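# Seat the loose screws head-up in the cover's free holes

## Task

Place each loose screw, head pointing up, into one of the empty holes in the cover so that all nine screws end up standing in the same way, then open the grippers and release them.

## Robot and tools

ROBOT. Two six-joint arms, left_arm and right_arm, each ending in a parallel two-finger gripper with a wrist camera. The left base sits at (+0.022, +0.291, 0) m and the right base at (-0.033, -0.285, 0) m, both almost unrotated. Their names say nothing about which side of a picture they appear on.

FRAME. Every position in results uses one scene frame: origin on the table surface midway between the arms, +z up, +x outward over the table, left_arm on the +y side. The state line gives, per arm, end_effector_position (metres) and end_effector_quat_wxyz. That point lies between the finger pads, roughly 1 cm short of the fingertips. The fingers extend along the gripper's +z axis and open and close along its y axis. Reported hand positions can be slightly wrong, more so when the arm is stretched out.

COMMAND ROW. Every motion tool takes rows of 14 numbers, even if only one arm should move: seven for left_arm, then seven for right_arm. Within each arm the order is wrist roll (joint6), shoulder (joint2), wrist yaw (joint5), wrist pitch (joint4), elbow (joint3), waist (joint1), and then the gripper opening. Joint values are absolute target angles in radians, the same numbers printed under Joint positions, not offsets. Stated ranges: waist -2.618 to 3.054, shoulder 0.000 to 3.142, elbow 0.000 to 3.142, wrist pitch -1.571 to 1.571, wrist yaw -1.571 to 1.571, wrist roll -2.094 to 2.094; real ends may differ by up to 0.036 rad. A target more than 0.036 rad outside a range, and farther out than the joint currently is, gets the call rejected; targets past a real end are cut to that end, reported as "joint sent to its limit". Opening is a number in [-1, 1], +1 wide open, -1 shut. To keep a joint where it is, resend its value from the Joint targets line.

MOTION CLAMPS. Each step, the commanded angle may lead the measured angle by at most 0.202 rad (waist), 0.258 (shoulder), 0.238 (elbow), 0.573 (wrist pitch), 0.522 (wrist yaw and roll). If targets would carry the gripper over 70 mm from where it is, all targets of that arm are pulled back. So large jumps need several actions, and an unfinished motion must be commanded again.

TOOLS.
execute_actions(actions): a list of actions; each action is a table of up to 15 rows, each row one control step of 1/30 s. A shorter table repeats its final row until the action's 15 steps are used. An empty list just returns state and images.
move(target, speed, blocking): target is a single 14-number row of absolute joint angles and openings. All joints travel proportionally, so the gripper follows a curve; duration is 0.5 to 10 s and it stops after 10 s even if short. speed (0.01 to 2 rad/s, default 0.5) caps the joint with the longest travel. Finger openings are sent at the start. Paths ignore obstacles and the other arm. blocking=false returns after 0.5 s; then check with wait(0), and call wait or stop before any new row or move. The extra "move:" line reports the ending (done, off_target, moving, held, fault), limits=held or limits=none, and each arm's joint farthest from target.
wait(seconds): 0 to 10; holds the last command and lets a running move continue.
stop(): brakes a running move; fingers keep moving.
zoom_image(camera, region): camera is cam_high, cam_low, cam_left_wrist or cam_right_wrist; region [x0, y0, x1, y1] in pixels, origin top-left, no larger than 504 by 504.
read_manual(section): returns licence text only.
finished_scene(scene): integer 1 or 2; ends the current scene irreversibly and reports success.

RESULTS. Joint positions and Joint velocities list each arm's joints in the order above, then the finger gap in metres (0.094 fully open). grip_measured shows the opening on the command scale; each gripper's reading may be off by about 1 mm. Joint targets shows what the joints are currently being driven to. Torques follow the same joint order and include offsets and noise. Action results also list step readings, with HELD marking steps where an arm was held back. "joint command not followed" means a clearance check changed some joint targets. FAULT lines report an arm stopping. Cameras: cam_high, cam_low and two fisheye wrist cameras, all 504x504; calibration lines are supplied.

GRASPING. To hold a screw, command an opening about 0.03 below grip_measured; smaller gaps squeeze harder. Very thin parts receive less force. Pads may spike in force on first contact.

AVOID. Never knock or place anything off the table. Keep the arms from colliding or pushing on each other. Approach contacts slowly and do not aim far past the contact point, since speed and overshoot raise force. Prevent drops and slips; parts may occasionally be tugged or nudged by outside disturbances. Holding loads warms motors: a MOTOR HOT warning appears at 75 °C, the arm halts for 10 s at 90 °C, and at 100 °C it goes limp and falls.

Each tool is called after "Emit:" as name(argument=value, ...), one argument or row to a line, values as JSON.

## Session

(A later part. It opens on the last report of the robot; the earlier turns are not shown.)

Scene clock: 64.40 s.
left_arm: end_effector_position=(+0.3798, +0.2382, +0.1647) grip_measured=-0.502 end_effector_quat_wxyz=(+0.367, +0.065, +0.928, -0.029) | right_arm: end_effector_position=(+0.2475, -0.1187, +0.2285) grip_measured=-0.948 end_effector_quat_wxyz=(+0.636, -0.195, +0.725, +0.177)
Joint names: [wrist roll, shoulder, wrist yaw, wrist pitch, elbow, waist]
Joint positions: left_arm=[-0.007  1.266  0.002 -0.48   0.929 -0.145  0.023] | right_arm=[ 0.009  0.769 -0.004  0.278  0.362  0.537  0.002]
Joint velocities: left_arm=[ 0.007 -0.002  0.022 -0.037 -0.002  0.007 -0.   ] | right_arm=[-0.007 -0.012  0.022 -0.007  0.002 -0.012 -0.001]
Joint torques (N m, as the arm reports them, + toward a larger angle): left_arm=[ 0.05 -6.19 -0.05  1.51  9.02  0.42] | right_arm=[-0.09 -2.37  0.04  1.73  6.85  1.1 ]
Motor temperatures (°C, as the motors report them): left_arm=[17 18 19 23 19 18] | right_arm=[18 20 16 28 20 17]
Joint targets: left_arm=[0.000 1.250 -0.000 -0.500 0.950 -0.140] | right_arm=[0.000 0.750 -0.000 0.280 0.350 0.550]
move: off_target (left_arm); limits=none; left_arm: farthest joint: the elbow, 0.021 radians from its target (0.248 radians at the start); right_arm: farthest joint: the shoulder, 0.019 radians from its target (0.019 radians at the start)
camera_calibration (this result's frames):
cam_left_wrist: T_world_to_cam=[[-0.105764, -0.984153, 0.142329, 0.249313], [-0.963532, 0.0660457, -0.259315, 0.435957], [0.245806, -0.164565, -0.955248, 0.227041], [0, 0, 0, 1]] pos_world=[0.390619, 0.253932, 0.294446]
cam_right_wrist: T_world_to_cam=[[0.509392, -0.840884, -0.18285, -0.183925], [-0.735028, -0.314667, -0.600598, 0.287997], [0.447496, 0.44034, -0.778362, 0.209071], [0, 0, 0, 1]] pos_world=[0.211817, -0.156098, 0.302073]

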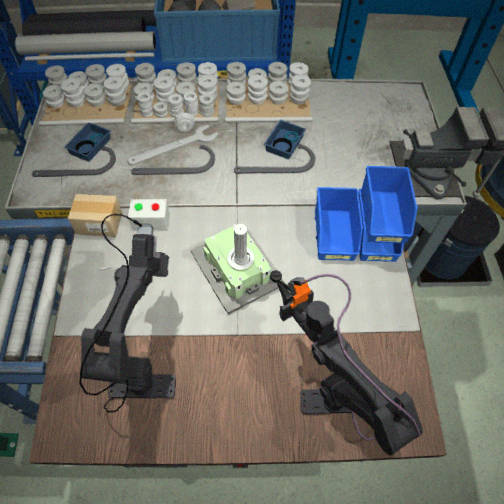

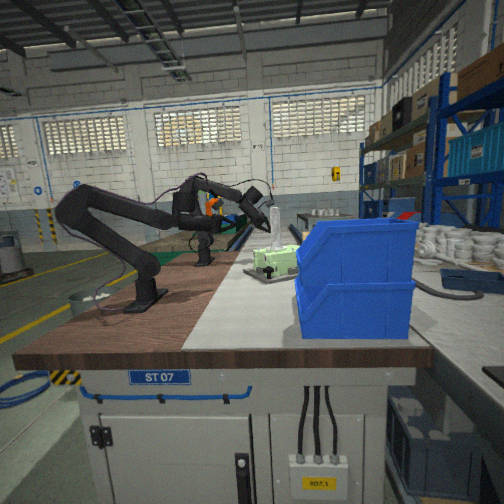

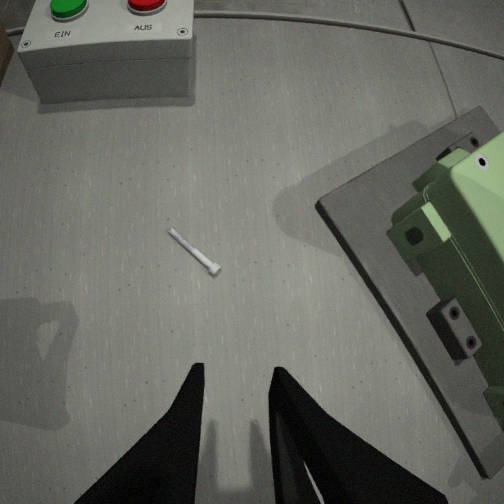

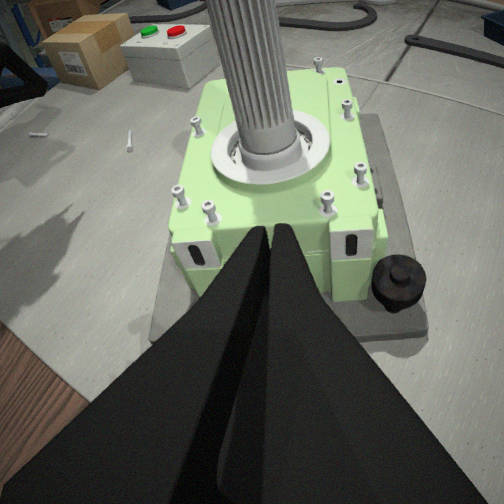

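Emit:
move(
  target=[2.09,2.04,-0.347,-0.85,1.565,-0.239,-0.5,0,0.75,0,0.28,0.35,0.55,-0.95],
  speed=1.0,
)

Emit:
move(
  target=[2.09,2.085,-0.347,-0.74,1.465,-0.239,-0.5,0,0.75,0,0.28,0.35,0.55,-0.95],
  speed=0.15,
)

Scene clock: 71.83 s.
left_arm: end_effector_position=(+0.4642, +0.2488, +0.0615) grip_measured=-0.501 end_effector_quat_wxyz=(-0.061, +0.886, +0.414, +0.199) | right_arm: end_effector_position=(+0.2475, -0.1187, +0.2285) grip_measured=-0.948 end_effector_quat_wxyz=(+0.636, -0.195, +0.725, +0.177)
Joint names: [wrist roll, shoulder, wrist yaw, wrist pitch, elbow, waist]
Joint positions: left_arm=[ 2.079  2.031 -0.342 -0.83   1.539 -0.229  0.023] | right_arm=[ 0.009  0.769 -0.004  0.278  0.362  0.537  0.002]
Joint velocities: left_arm=[ 0.007  0.002  0.007  0.022 -0.007 -0.007 -0.   ] | right_arm=[-0.081 -0.022 -0.007  0.007 -0.007 -0.012  0.   ]
Joint torques (N m, as the arm reports them, + toward a larger angle): left_arm=[  0.08 -11.52  -0.24   0.61   8.46  -0.63] | right_arm=[-0.1  -2.38  0.03  1.75  6.82  1.09]
Motor temperatures (°C, as the motors report them): left_arm=[17 18 19 23 19 18] | right_arm=[18 20 16 28 20 17]
Joint targets: left_arm=[2.086 2.040 -0.347 -0.850 1.565 -0.239] | right_arm=[0.000 0.750 0.000 0.280 0.350 0.550]
joint sent to its limit (left arm) — the command would take the wrist roll past its upper limit, so that joint was sent only as far as its limit.
move: off_target (left_arm); limits=none; left_arm: farthest joint: the elbow, 0.026 radians from its target (0.636 radians at the start); right_arm: farthest joint: the shoulder, 0.019 radians from its target (0.019 radians at the start)
camera_calibration (this result's frames):
cam_left_wrist: T_world_to_cam=[[-0.842083, 0.53808, -0.0369516, 0.257483], [0.312423, 0.542487, 0.779808, -0.285007], [0.439645, 0.645118, -0.624928, -0.202323], [0, 0, 0, 1]] pos_world=[0.394815, 0.146588, 0.105328]
cam_right_wrist: T_world_to_cam=[[0.509392, -0.840884, -0.18285, -0.183925], [-0.735028, -0.314667, -0.600598, 0.287997], [0.447496, 0.44034, -0.778362, 0.209071], [0, 0, 0, 1]] pos_world=[0.211817, -0.156098, 0.302073]

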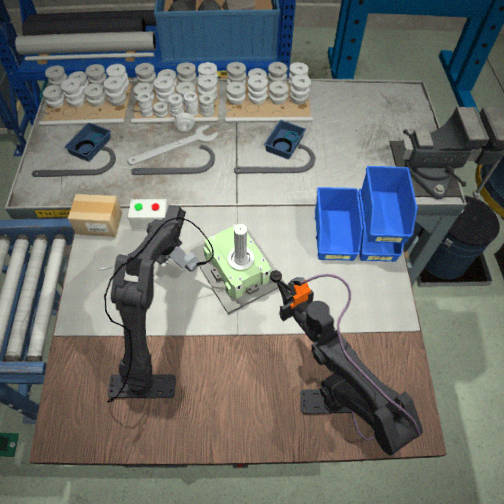

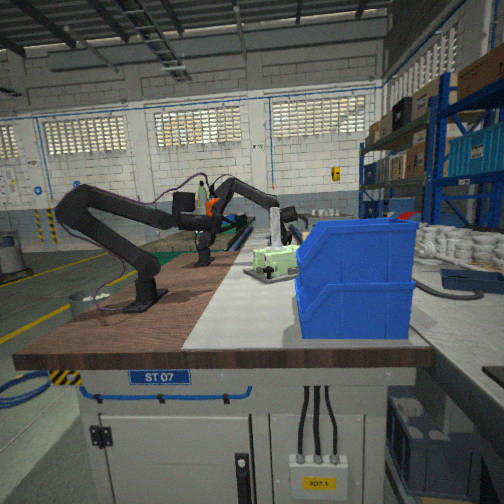

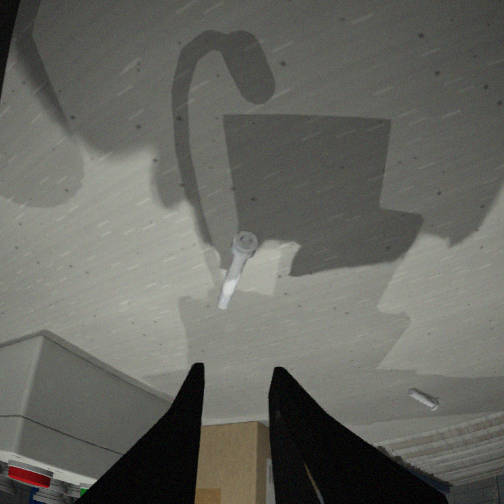

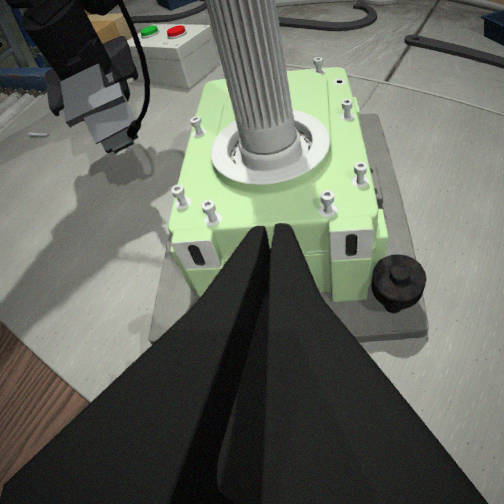

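Scene clock: 73.03 s.
left_arm: end_effector_position=(+0.4641, +0.2489, +0.0298) grip_measured=-0.501 end_effector_quat_wxyz=(-0.065, +0.887, +0.413, +0.195) | right_arm: end_effector_position=(+0.2475, -0.1187, +0.2285) grip_measured=-0.948 end_effector_quat_wxyz=(+0.636, -0.195, +0.725, +0.177)
Joint names: [wrist roll, shoulder, wrist yaw, wrist pitch, elbow, waist]
Joint positions: left_arm=[ 2.079  2.077 -0.342 -0.737  1.48  -0.229  0.023] | right_arm=[ 0.009  0.769 -0.004  0.278  0.362  0.537  0.002]
Joint velocities: left_arm=[ 0.022 -0.002  0.11   0.007 -0.012 -0.027 -0.001] | right_arm=[ 0.037  0.007 -0.051 -0.051 -0.002  0.007  0.   ]
Joint torques (N m, as the arm reports them, + toward a larger angle): left_arm=[  0.01 -11.92  -0.29   0.8    5.24  -0.65] | right_arm=[-0.1  -2.39  0.03  1.74  6.85  1.12]
Motor temperatures (°C, as the motors report them): left_arm=[17 18 19 23 19 18] | right_arm=[18 20 16 28 20 17]
Joint targets: left_arm=[2.086 2.085 -0.347 -0.740 1.465 -0.239] | right_arm=[0.000 0.750 0.000 0.280 0.350 0.550]
joint sent to its limit (left arm) — the command would take the wrist roll past its upper limit, so that joint was sent only as far as its limit.
move: done; limits=none; left_arm: farthest joint: the elbow, 0.015 radians from its target (0.074 radians at the start); right_arm: farthest joint: the shoulder, 0.019 radians from its target (0.019 radians at the start)
camera_calibration (this result's frames):
cam_left_wrist: T_world_to_cam=[[-0.842278, 0.538467, -0.0249293, 0.255793], [0.322235, 0.54004, 0.777509, -0.264164], [0.432126, 0.646846, -0.628377, -0.2189], [0, 0, 0, 1]] pos_world=[0.395164, 0.146518, 0.0742148]
cam_right_wrist: T_world_to_cam=[[0.509392, -0.840884, -0.18285, -0.183925], [-0.735028, -0.314667, -0.600598, 0.287997], [0.447496, 0.44034, -0.778362, 0.209071], [0, 0, 0, 1]] pos_world=[0.211817, -0.156098, 0.302073]

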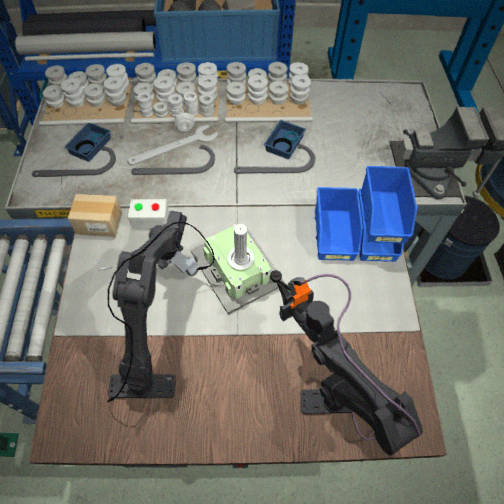

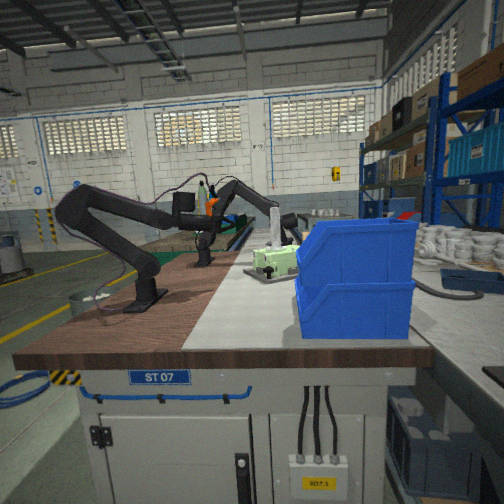

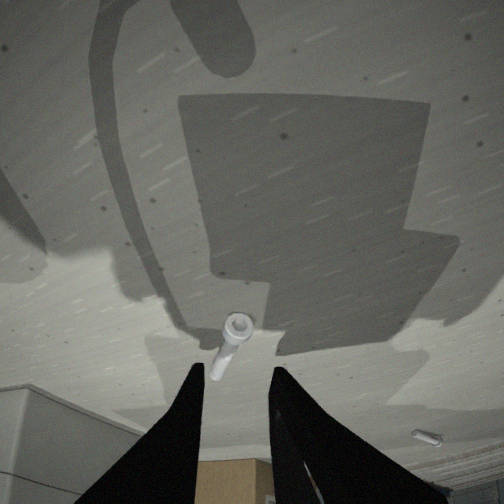

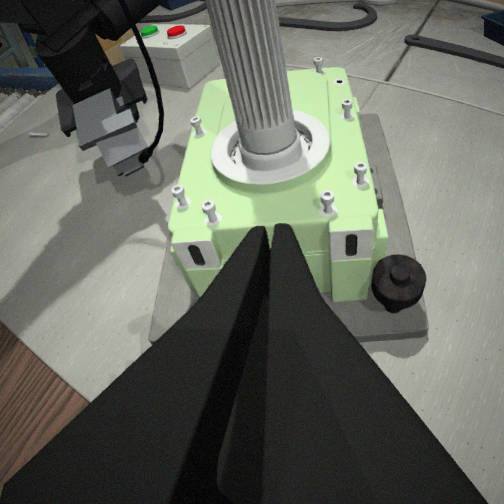

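Emit:
move(
  target=[2.08,2.105,-0.347,-0.70,1.445,-0.25,-0.5,0,0.75,0,0.28,0.35,0.55,-0.95],
  speed=0.05,
)

Emit:
execute_actions(
  actions=[
    [[2.08,2.105,-0.347,-0.70,1.445,-0.25,-0.82,0,0.75,0,0.28,0.35,0.55,-0.95]],
  ],
)

Emit:
zoom_image(
  camera="cam_left_wrist",
  region=[170,300,310,440],
)

Scene clock: 75.40 s.
left_arm: end_effector_position=(+0.4665, +0.2429, +0.0220) grip_measured=-0.501 end_effector_quat_wxyz=(-0.061, +0.889, +0.408, +0.200) | right_arm: end_effector_position=(+0.2475, -0.1187, +0.2285) grip_measured=-0.948 end_effector_quat_wxyz=(+0.636, -0.195, +0.725, +0.177)
Joint names: [wrist roll, shoulder, wrist yaw, wrist pitch, elbow, waist]
Joint positions: left_arm=[ 2.079  2.09  -0.345 -0.696  1.464 -0.242  0.023] | right_arm=[ 0.009  0.769 -0.004  0.278  0.362  0.537  0.002]
Joint velocities: left_arm=[-0.037  0.002 -0.066  0.007 -0.007 -0.017 -0.   ] | right_arm=[-0.081 -0.007  0.051 -0.051 -0.012  0.002  0.001]
Joint torques (N m, as the arm reports them, + toward a larger angle): left_arm=[ -0.01 -11.41  -0.21   0.77   4.84  -0.57] | right_arm=[-0.09 -2.34  0.02  1.75  6.88  1.04]
Motor temperatures (°C, as the motors report them): left_arm=[17 18 19 23 19 18] | right_arm=[18 20 16 28 20 17]
Joint targets: left_arm=[2.080 2.105 -0.347 -0.700 1.445 -0.250] | right_arm=[-0.000 0.750 0.000 0.280 0.350 0.550]
move: done; limits=none; left_arm: farthest joint: the elbow, 0.019 radians from its target (0.035 radians at the start); right_arm: farthest joint: the shoulder, 0.019 radians from its target (0.019 radians at the start)
camera_calibration (this result's frames):
cam_left_wrist: T_world_to_cam=[[-0.835273, 0.548737, -0.0347442, 0.255278], [0.319605, 0.53597, 0.781402, -0.253461], [0.447406, 0.641579, -0.62306, -0.227016], [0, 0, 0, 1]] pos_world=[0.395802, 0.141416, 0.0654792]
cam_right_wrist: T_world_to_cam=[[0.509392, -0.840884, -0.18285, -0.183925], [-0.735028, -0.314667, -0.600598, 0.287997], [0.447496, 0.44034, -0.778362, 0.209071], [0, 0, 0, 1]] pos_world=[0.211817, -0.156098, 0.302073]

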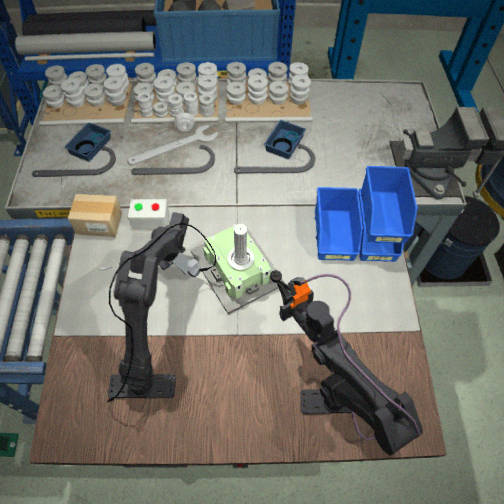

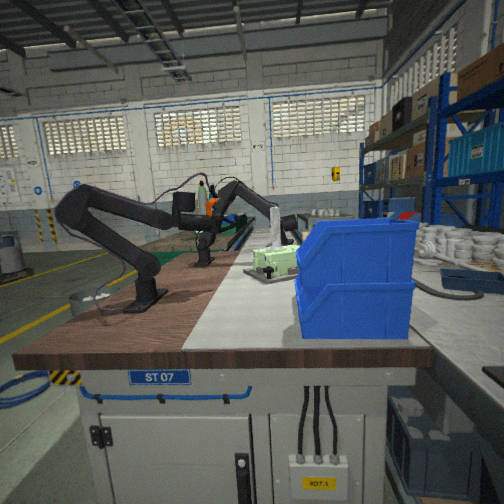

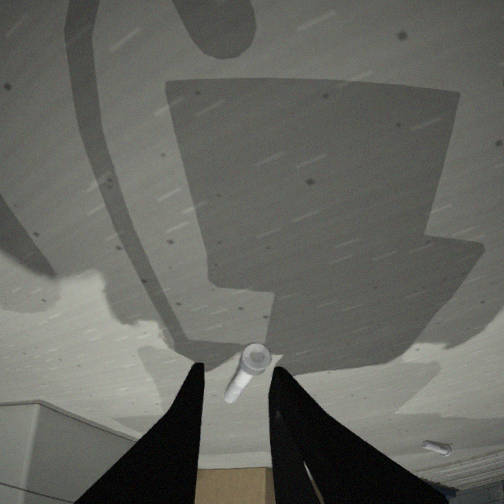

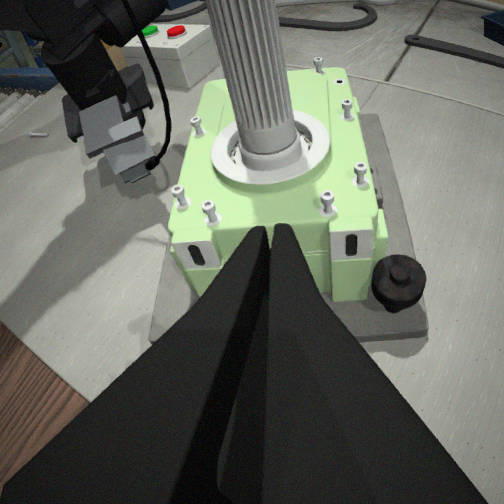

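Scene clock: 75.90 s.
left_arm: end_effector_position=(+0.4666, +0.2429, +0.0220) grip_measured=-0.818 end_effector_quat_wxyz=(-0.061, +0.888, +0.408, +0.200) | right_arm: end_effector_position=(+0.2475, -0.1187, +0.2285) grip_measured=-0.948 end_effector_quat_wxyz=(+0.636, -0.195, +0.725, +0.177)
Joint names: [wrist roll, shoulder, wrist yaw, wrist pitch, elbow, waist]
Joint positions: left_arm=[ 2.079  2.09  -0.345 -0.695  1.464 -0.242  0.009] | right_arm=[ 0.009  0.769 -0.004  0.278  0.362  0.537  0.002]
Joint velocities: left_arm=[-0.022 -0.002  0.007 -0.095 -0.007  0.002 -0.001] | right_arm=[-0.051 -0.002  0.051 -0.007 -0.012 -0.017 -0.001]
Joint torques (N m, as the arm reports them, + toward a larger angle): left_arm=[ -0.02 -11.38  -0.25   0.76   4.93  -0.44] | right_arm=[-0.09 -2.34  0.02  1.75  6.79  1.1 ]
Motor temperatures (°C, as the motors report them): left_arm=[17 19 19 23 19 18] | right_arm=[18 20 16 28 20 17]
Joint targets: left_arm=[2.080 2.105 -0.347 -0.700 1.445 -0.250] | right_arm=[0.000 0.750 -0.000 0.280 0.350 0.550]
Step readings (joint positions):
0: left_arm=[2.079 2.090 -0.345 -0.696 1.464 -0.242] | right_arm=[0.009 0.769 -0.004 0.278 0.362 0.537]
1: left_arm=[2.079 2.090 -0.345 -0.696 1.464 -0.242] | right_arm=[0.009 0.769 -0.004 0.278 0.362 0.537]
2: left_arm=[2.079 2.090 -0.345 -0.695 1.464 -0.242] | right_arm=[0.009 0.769 -0.004 0.278 0.362 0.537]
4: left_arm=[2.079 2.090 -0.345 -0.695 1.464 -0.242] | right_arm=[0.009 0.769 -0.004 0.278 0.362 0.537]
8: left_arm=[2.079 2.090 -0.345 -0.695 1.464 -0.242] | right_arm=[0.009 0.769 -0.004 0.278 0.362 0.537]
15: Joint positions above
camera_calibration (this result's frames):
cam_left_wrist: T_world_to_cam=[[-0.83526, 0.548734, -0.035104, 0.255364], [0.319316, 0.536042, 0.78147, -0.253378], [0.447636, 0.641522, -0.622954, -0.227123], [0, 0, 0, 1]] pos_world=[0.395872, 0.141398, 0.0654846]
cam_right_wrist: T_world_to_cam=[[0.509392, -0.840884, -0.18285, -0.183925], [-0.735028, -0.314667, -0.600598, 0.287997], [0.447496, 0.44034, -0.778362, 0.209071], [0, 0, 0, 1]] pos_world=[0.211817, -0.156098, 0.302073]

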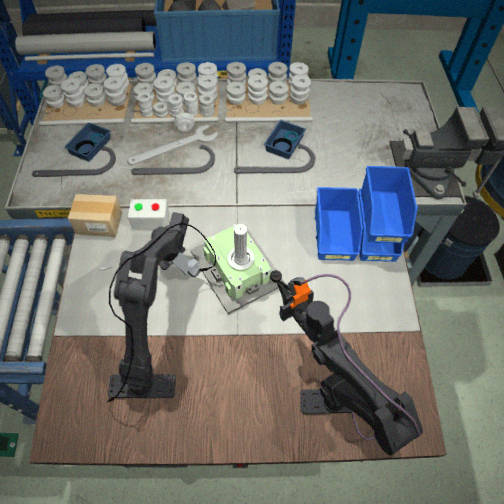

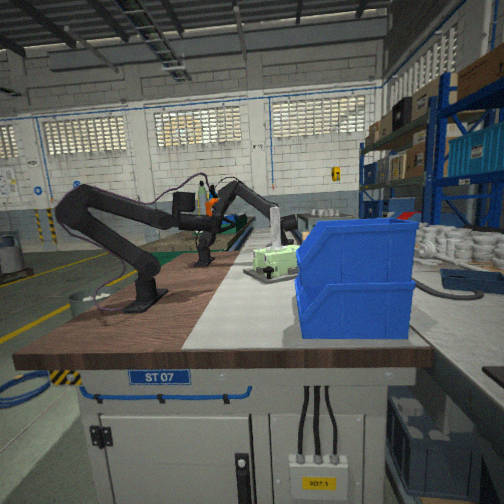

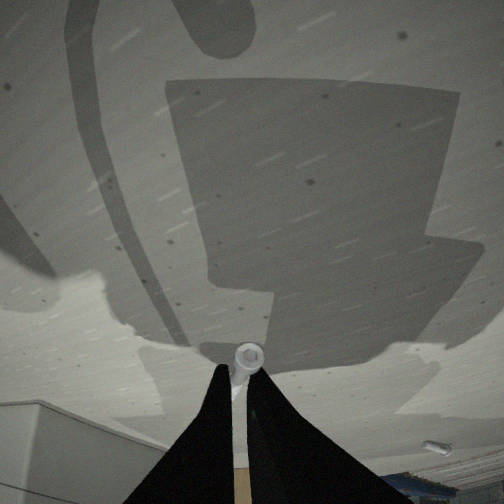

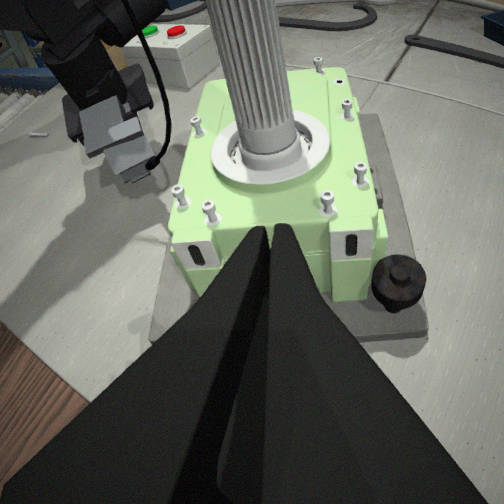

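Region (170, 300, 310, 440) of cam_left_wrist's 504x504 image, scaled by 3.600, with more detail than that image has.

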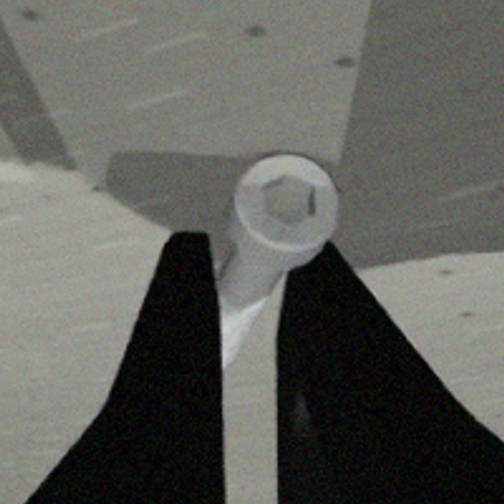

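Emit:
execute_actions(
  actions=[
    [[2.08,2.095,-0.347,-0.70,1.455,-0.245,-0.97,0,0.75,0,0.28,0.35,0.55,-0.95]],
    [[2.08,2.04,-0.347,-0.70,1.48,-0.245,-0.97,0,0.75,0,0.28,0.35,0.55,-0.95]],
  ],
)

Emit:
move(
  target=[1.5,1.6,-0.2,-0.6,1.35,-0.15,-0.97,0,0.85,0,0.3,0.4,0.58,-0.95],
  speed=0.6,
)

Emit:
move(
  target=[0,1.62,0,0.1,1.12,-0.3,-0.97,0,1.0,0,0.35,0.45,0.62,-0.95],
  speed=0.9,
)

Emit:
move(
  target=[0,1.72,0,0.09,1.135,-0.438,-0.97,0,1.0,0,0.35,0.45,0.62,-0.95],
  speed=0.2,
)

Scene clock: 78.67 s.
left_arm: end_effector_position=(+0.4709, +0.2418, +0.0413) grip_measured=-0.944 end_effector_quat_wxyz=(-0.046, +0.884, +0.411, +0.218) | right_arm: end_effector_position=(+0.2475, -0.1187, +0.2285) grip_measured=-0.948 end_effector_quat_wxyz=(+0.636, -0.195, +0.725, +0.177)
Joint names: [wrist roll, shoulder, wrist yaw, wrist pitch, elbow, waist]
Joint positions: left_arm=[ 2.079  2.045 -0.345 -0.693  1.464 -0.242  0.003] | right_arm=[ 0.009  0.769 -0.004  0.278  0.362  0.537  0.002]
Joint velocities: left_arm=[-0.007 -0.007 -0.022  0.051 -0.007 -0.002 -0.   ] | right_arm=[ 0.007 -0.007 -0.022 -0.037 -0.002 -0.002  0.001]
Joint torques (N m, as the arm reports them, + toward a larger angle): left_arm=[ -0.02 -12.73  -0.23   0.87   7.82  -0.27] | right_arm=[-0.09 -2.38  0.03  1.75  6.84  1.09]
Motor temperatures (°C, as the motors report them): left_arm=[17 19 19 22 19 18] | right_arm=[18 20 16 28 20 17]
Joint targets: left_arm=[2.080 2.040 -0.347 -0.700 1.480 -0.245] | right_arm=[0.000 0.750 0.000 0.280 0.350 0.550]
Step readings (joint positions; steps 1 to 15: 1st action; 16 to 30: 2nd action):
0: left_arm=[2.079 2.090 -0.345 -0.695 1.464 -0.242] | right_arm=[0.009 0.769 -0.004 0.278 0.362 0.537]
1: left_arm=[2.079 2.090 -0.345 -0.695 1.464 -0.242] | right_arm=[0.009 0.769 -0.004 0.278 0.362 0.537]
2: left_arm=[2.079 2.090 -0.345 -0.695 1.464 -0.242] | right_arm=[0.009 0.769 -0.004 0.278 0.362 0.537]
4: left_arm=[2.079 2.090 -0.345 -0.695 1.464 -0.242] | right_arm=[0.009 0.769 -0.004 0.278 0.362 0.537]
8: left_arm=[2.079 2.090 -0.345 -0.695 1.464 -0.242] | right_arm=[0.009 0.769 -0.004 0.278 0.362 0.537]
15: left_arm=[2.079 2.090 -0.345 -0.695 1.464 -0.242] | right_arm=[0.009 0.769 -0.004 0.278 0.362 0.537]
16: left_arm=[2.079 2.088 -0.345 -0.695 1.464 -0.242] | right_arm=[0.009 0.769 -0.004 0.278 0.362 0.537]
17: left_arm=[2.079 2.083 -0.345 -0.696 1.464 -0.242] | right_arm=[0.009 0.769 -0.004 0.278 0.362 0.537]
19: left_arm=[2.079 2.068 -0.345 -0.696 1.464 -0.242] | right_arm=[0.009 0.769 -0.004 0.278 0.362 0.537]
23: left_arm=[2.079 2.046 -0.345 -0.694 1.464 -0.242] | right_arm=[0.009 0.769 -0.004 0.278 0.362 0.537]
30: Joint positions above
camera_calibration (this result's frames):
cam_left_wrist: T_world_to_cam=[[-0.832626, 0.548077, -0.0796629, 0.260996], [0.283265, 0.545027, 0.789117, -0.254771], [0.475916, 0.634473, -0.609055, -0.228531], [0, 0, 0, 1]] pos_world=[0.398241, 0.140808, 0.082648]
cam_right_wrist: T_world_to_cam=[[0.509392, -0.840884, -0.18285, -0.183925], [-0.735028, -0.314667, -0.600598, 0.287997], [0.447496, 0.44034, -0.778362, 0.209071], [0, 0, 0, 1]] pos_world=[0.211817, -0.156098, 0.302073]

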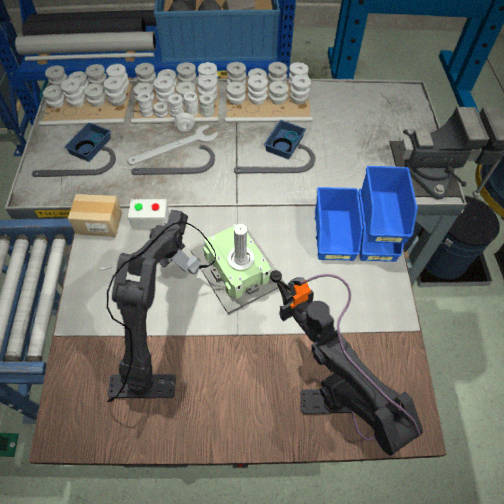

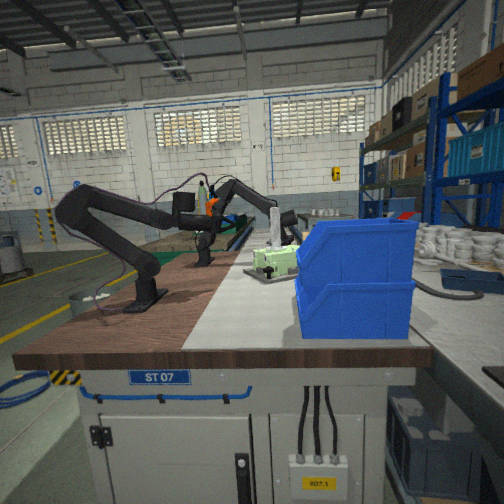

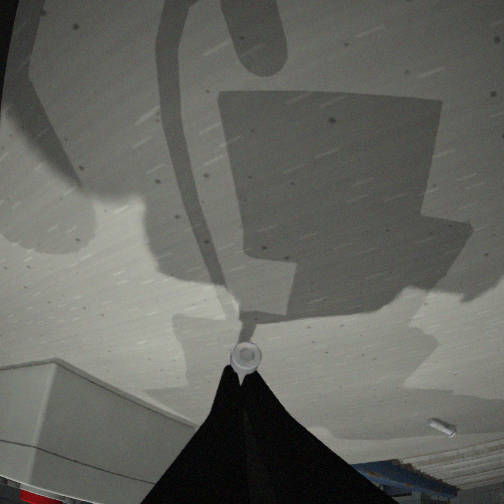

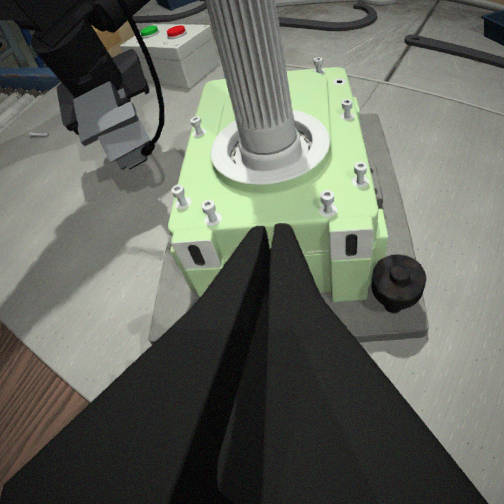

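Scene clock: 80.47 s.
left_arm: end_effector_position=(+0.4682, +0.2568, +0.2029) grip_measured=-0.944 end_effector_quat_wxyz=(+0.220, +0.663, +0.649, +0.301) | right_arm: end_effector_position=(+0.2502, -0.1056, +0.2209) grip_measured=-0.948 end_effector_quat_wxyz=(+0.622, -0.208, +0.732, +0.183)
Joint names: [wrist roll, shoulder, wrist yaw, wrist pitch, elbow, waist]
Joint positions: left_arm=[ 1.512  1.604 -0.21  -0.593  1.367 -0.159  0.003] | right_arm=[ 0.009  0.836 -0.004  0.298  0.379  0.567  0.002]
Joint velocities: left_arm=[-0.037 -0.002  0.022 -0.139 -0.007  0.017  0.   ] | right_arm=[-0.037 -0.017  0.037 -0.007 -0.002  0.002 -0.001]
Joint torques (N m, as the arm reports them, + toward a larger angle): left_arm=[-0.16 -9.1  -0.05  1.6   6.29  0.5 ] | right_arm=[-0.09  0.04  0.02  1.73  9.49  1.14]
Motor temperatures (°C, as the motors report them): left_arm=[17 19 19 22 19 18] | right_arm=[18 20 16 28 20 17]
Joint targets: left_arm=[1.500 1.600 -0.200 -0.600 1.350 -0.150] | right_arm=[-0.000 0.850 0.000 0.300 0.400 0.580]
move: off_target (right_arm); limits=none; left_arm: farthest joint: the elbow, 0.017 radians from its target (0.114 radians at the start); right_arm: farthest joint: the elbow, 0.021 radians from its target (0.038 radians at the start)
camera_calibration (this result's frames):
cam_left_wrist: T_world_to_cam=[[-0.769046, -0.0659228, -0.635785, 0.504174], [-0.39448, 0.831597, 0.390938, -0.0651581], [0.502944, 0.551454, -0.665541, -0.118173], [0, 0, 0, 1]] pos_world=[0.421464, 0.152589, 0.26737]
cam_right_wrist: T_world_to_cam=[[0.529508, -0.828283, -0.183217, -0.179271], [-0.740377, -0.345805, -0.576421, 0.282319], [0.414082, 0.440869, -0.796348, 0.208589], [0, 0, 0, 1]] pos_world=[0.217574, -0.14282, 0.295998]

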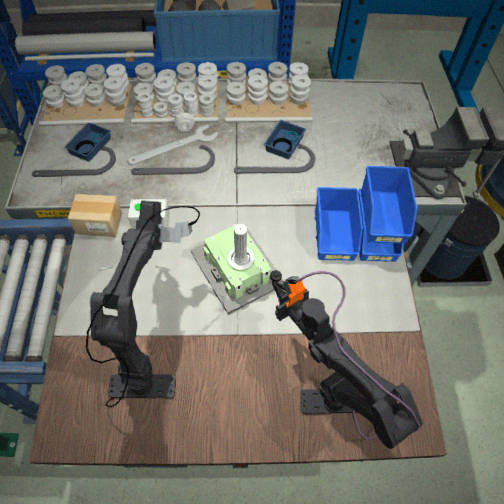

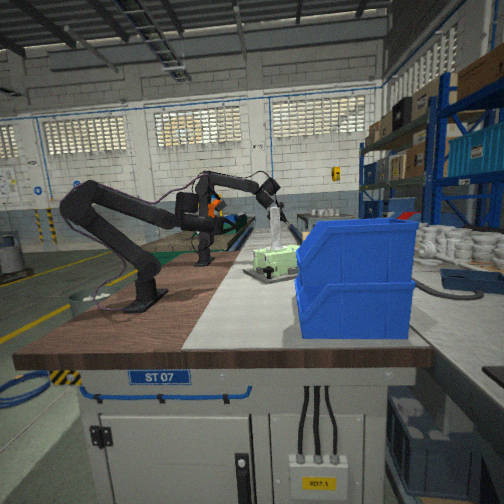

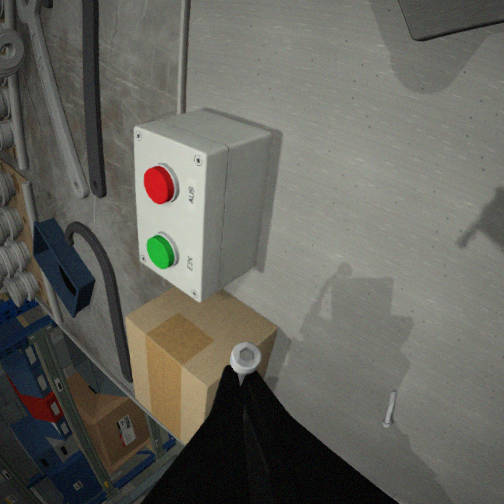

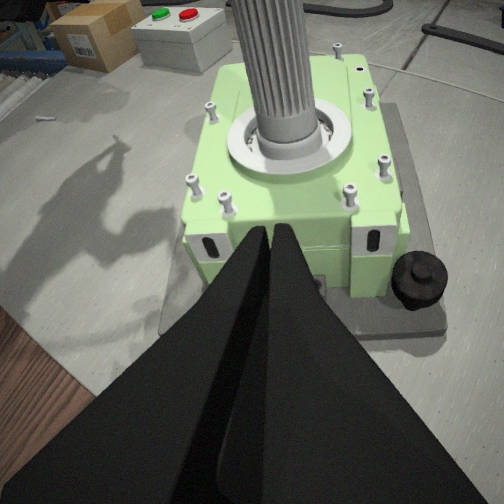

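Scene clock: 83.07 s.
left_arm: end_effector_position=(+0.5077, +0.1466, +0.2373) grip_measured=-0.944 end_effector_quat_wxyz=(+0.562, +0.121, +0.814, -0.078) | right_arm: end_effector_position=(+0.2612, -0.0818, +0.2085) grip_measured=-0.948 end_effector_quat_wxyz=(+0.600, -0.227, +0.743, +0.190)
Joint names: [wrist roll, shoulder, wrist yaw, wrist pitch, elbow, waist]
Joint positions: left_arm=[ 0.007  1.604 -0.007  0.104  1.137 -0.291  0.003] | right_arm=[ 0.009  0.985 -0.004  0.348  0.428  0.607  0.002]
Joint velocities: left_arm=[ 0.007 -0.002  0.022  0.037 -0.007 -0.012 -0.001] | right_arm=[ 0.022  0.012 -0.066  0.007  0.002  0.007 -0.001]
Joint torques (N m, as the arm reports them, + toward a larger angle): left_arm=[-0.07 -7.67  0.13  2.07  6.53 -0.55] | right_arm=[-0.09 -1.05  0.02  1.73  9.31  1.1 ]
Motor temperatures (°C, as the motors report them): left_arm=[17 19 19 23 19 18] | right_arm=[18 20 16 28 20 17]
Joint targets: left_arm=[0.000 1.620 -0.000 0.100 1.120 -0.300] | right_arm=[0.000 1.000 0.000 0.350 0.450 0.620]
move: off_target (right_arm); limits=none; left_arm: farthest joint: the elbow, 0.017 radians from its target (0.247 radians at the start); right_arm: farthest joint: the elbow, 0.022 radians from its target (0.071 radians at the start)
camera_calibration (this result's frames):
cam_left_wrist: T_world_to_cam=[[-0.308742, -0.942419, 0.128548, 0.262543], [-0.738798, 0.152494, -0.656447, 0.551487], [0.599046, -0.297643, -0.743339, 0.0396951], [0, 0, 0, 1]] pos_world=[0.464716, 0.175142, 0.35778]
cam_right_wrist: T_world_to_cam=[[0.554626, -0.811623, -0.18346, -0.172855], [-0.749044, -0.39096, -0.534867, 0.281392], [0.362385, 0.434071, -0.824779, 0.20253], [0, 0, 0, 1]] pos_world=[0.233251, -0.118193, 0.285838]

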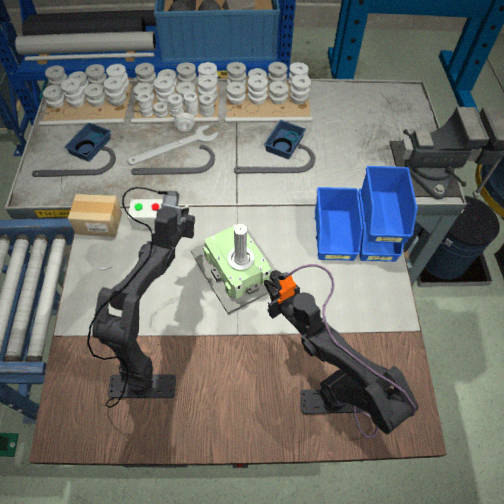

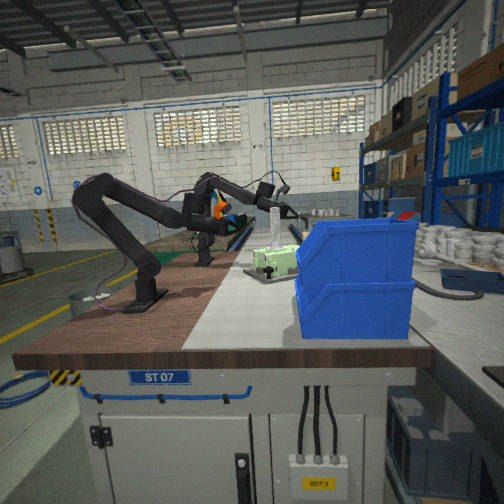

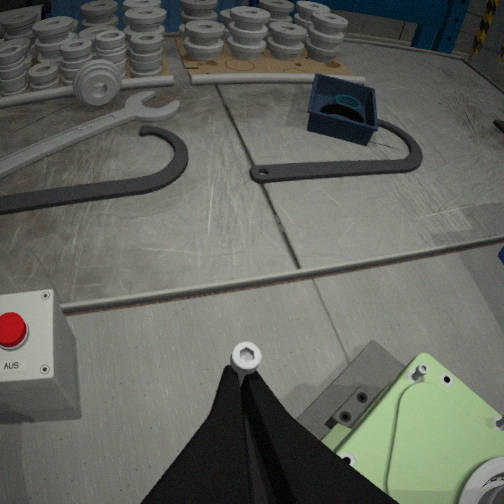

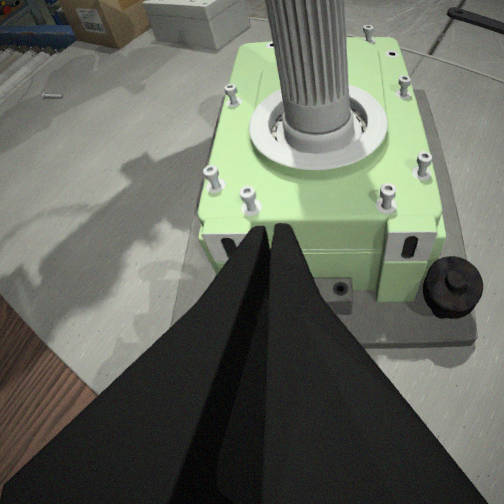

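Scene clock: 84.17 s.
left_arm: end_effector_position=(+0.4915, +0.0745, +0.1841) grip_measured=-0.944 end_effector_quat_wxyz=(+0.511, +0.186, +0.832, -0.109) | right_arm: end_effector_position=(+0.2612, -0.0818, +0.2085) grip_measured=-0.948 end_effector_quat_wxyz=(+0.600, -0.227, +0.743, +0.190)
Joint names: [wrist roll, shoulder, wrist yaw, wrist pitch, elbow, waist]
Joint positions: left_arm=[ 0.007  1.713 -0.004  0.106  1.137 -0.433  0.003] | right_arm=[ 0.009  0.985 -0.004  0.348  0.428  0.607  0.002]
Joint velocities: left_arm=[-0.066 -0.017 -0.007 -0.022 -0.017 -0.017 -0.   ] | right_arm=[-0.022  0.007 -0.007  0.022  0.007 -0.012 -0.001]
Joint torques (N m, as the arm reports them, + toward a larger angle): left_arm=[-0.09 -9.36  0.04  1.87  7.42 -0.37] | right_arm=[-0.09 -1.04  0.03  1.75  9.33  1.1 ]
Motor temperatures (°C, as the motors report them): left_arm=[17 19 19 23 19 18] | right_arm=[18 20 16 28 20 17]
Joint targets: left_arm=[-0.000 1.720 -0.000 0.090 1.135 -0.438] | right_arm=[-0.000 1.000 -0.000 0.350 0.450 0.620]
move: off_target (right_arm); limits=none; left_arm: farthest joint: the wrist pitch, 0.016 radians from its target (0.014 radians at the start); right_arm: farthest joint: the elbow, 0.022 radians from its target (0.022 radians at the start)
camera_calibration (this result's frames):
cam_left_wrist: T_world_to_cam=[[-0.428385, -0.893846, 0.132385, 0.250933], [-0.769219, 0.28387, -0.572467, 0.505312], [0.474118, -0.347069, -0.80917, 0.065585], [0, 0, 0, 1]] pos_world=[0.465097, 0.103615, 0.309124]
cam_right_wrist: T_world_to_cam=[[0.554626, -0.811623, -0.18346, -0.172855], [-0.749044, -0.39096, -0.534867, 0.281392], [0.362385, 0.434071, -0.824779, 0.20253], [0, 0, 0, 1]] pos_world=[0.233251, -0.118193, 0.285838]

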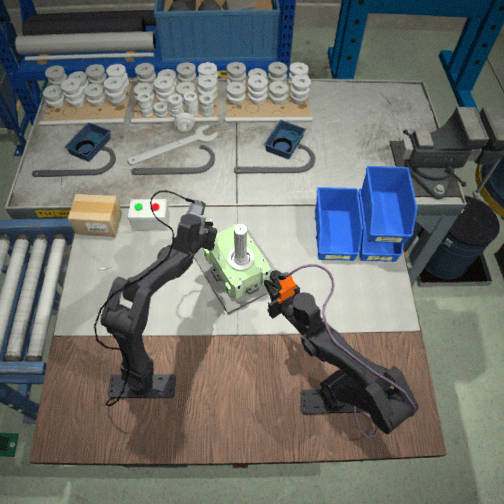

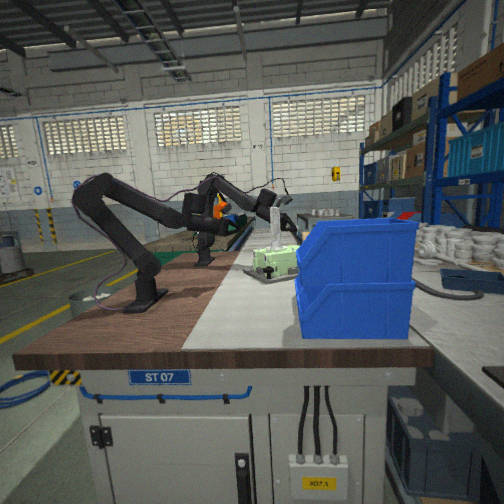

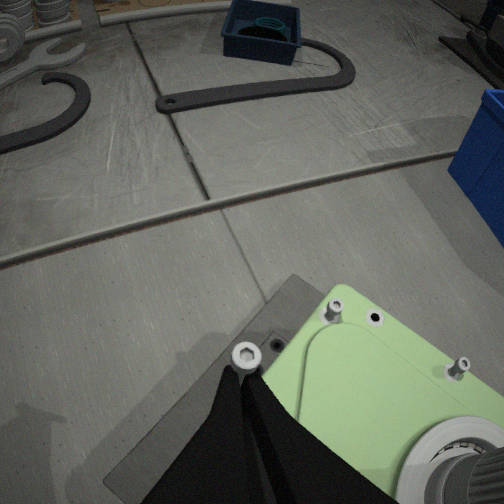

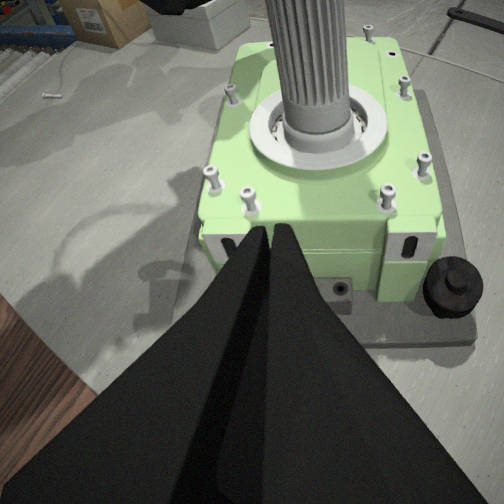

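Emit:
move(
  target=[0,1.76,0,0.11,1.10,-0.445,-0.97,0.2,1.15,0.5,0.5,0.62,0.98,-0.95],
  speed=0.3,
)

Scene clock: 88.17 s.
left_arm: end_effector_position=(+0.4906, +0.0749, +0.1596) grip_measured=-0.944 end_effector_quat_wxyz=(+0.492, +0.188, +0.843, -0.105) | right_arm: end_effector_position=(+0.2514, -0.0226, +0.2765) grip_measured=-0.948 end_effector_quat_wxyz=(+0.660, -0.106, +0.710, +0.222)
Joint names: [wrist roll, shoulder, wrist yaw, wrist pitch, elbow, waist]
Joint positions: left_arm=[ 0.007  1.749 -0.004  0.116  1.117 -0.433  0.003] | right_arm=[0.192 1.134 0.487 0.499 0.599 0.968 0.002]
Joint velocities: left_arm=[ 0.022  0.002  0.007  0.007 -0.002 -0.022 -0.   ] | right_arm=[-0.11   0.012 -0.022  0.007 -0.012 -0.017 -0.001]
Joint torques (N m, as the arm reports them, + toward a larger angle): left_arm=[-0.09 -9.02 -0.01  1.93  6.08 -0.75] | right_arm=[ 0.04 -2.35  0.12  1.64  9.22  0.96]
Motor temperatures (°C, as the motors report them): left_arm=[17 19 19 23 19 18] | right_arm=[18 20 16 28 21 17]
Joint targets: left_arm=[0.000 1.760 -0.000 0.110 1.100 -0.445] | right_arm=[0.200 1.150 0.500 0.500 0.620 0.980]
move: off_target (right_arm); limits=none; left_arm: farthest joint: the elbow, 0.017 radians from its target (0.037 radians at the start); right_arm: farthest joint: the elbow, 0.021 radians from its target (0.192 radians at the start)
camera_calibration (this result's frames):
cam_left_wrist: T_world_to_cam=[[-0.422925, -0.896381, 0.132801, 0.251604], [-0.792019, 0.294455, -0.534792, 0.494811], [0.440273, -0.331358, -0.834483, 0.0658696], [0, 0, 0, 1]] pos_world=[0.469309, 0.10166, 0.286175]
cam_right_wrist: T_world_to_cam=[[0.449073, -0.825803, -0.341149, -0.0370164], [-0.748729, -0.139446, -0.648043, 0.370448], [0.487584, 0.546447, -0.680924, 0.167776], [0, 0, 0, 1]] pos_world=[0.212183, -0.0705917, 0.341681]

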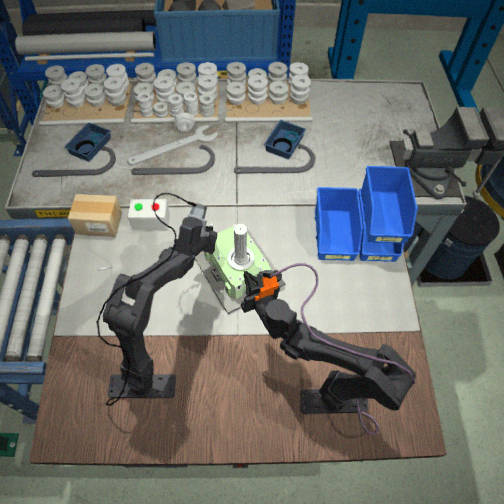

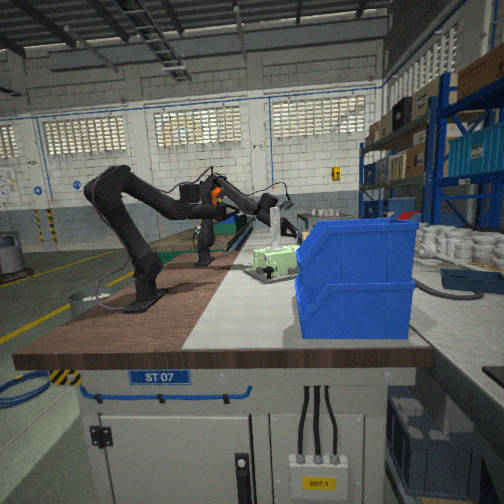

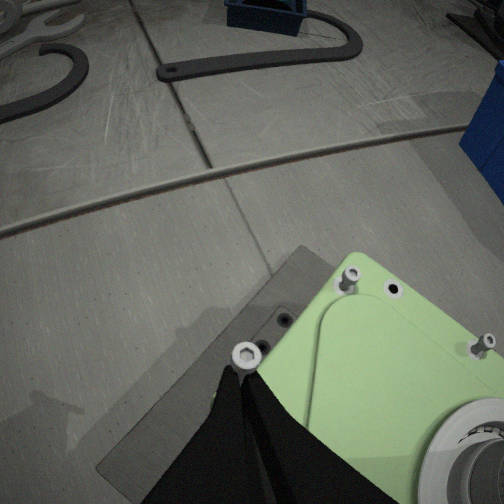

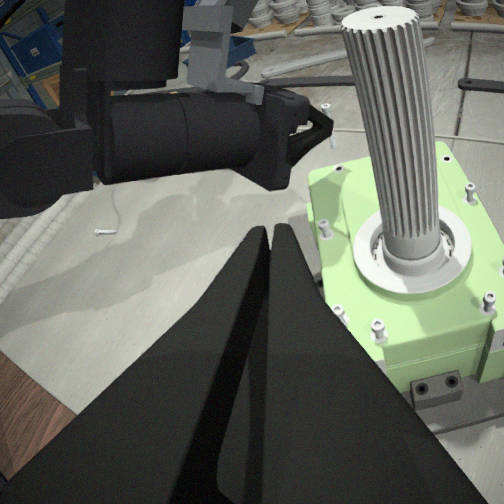

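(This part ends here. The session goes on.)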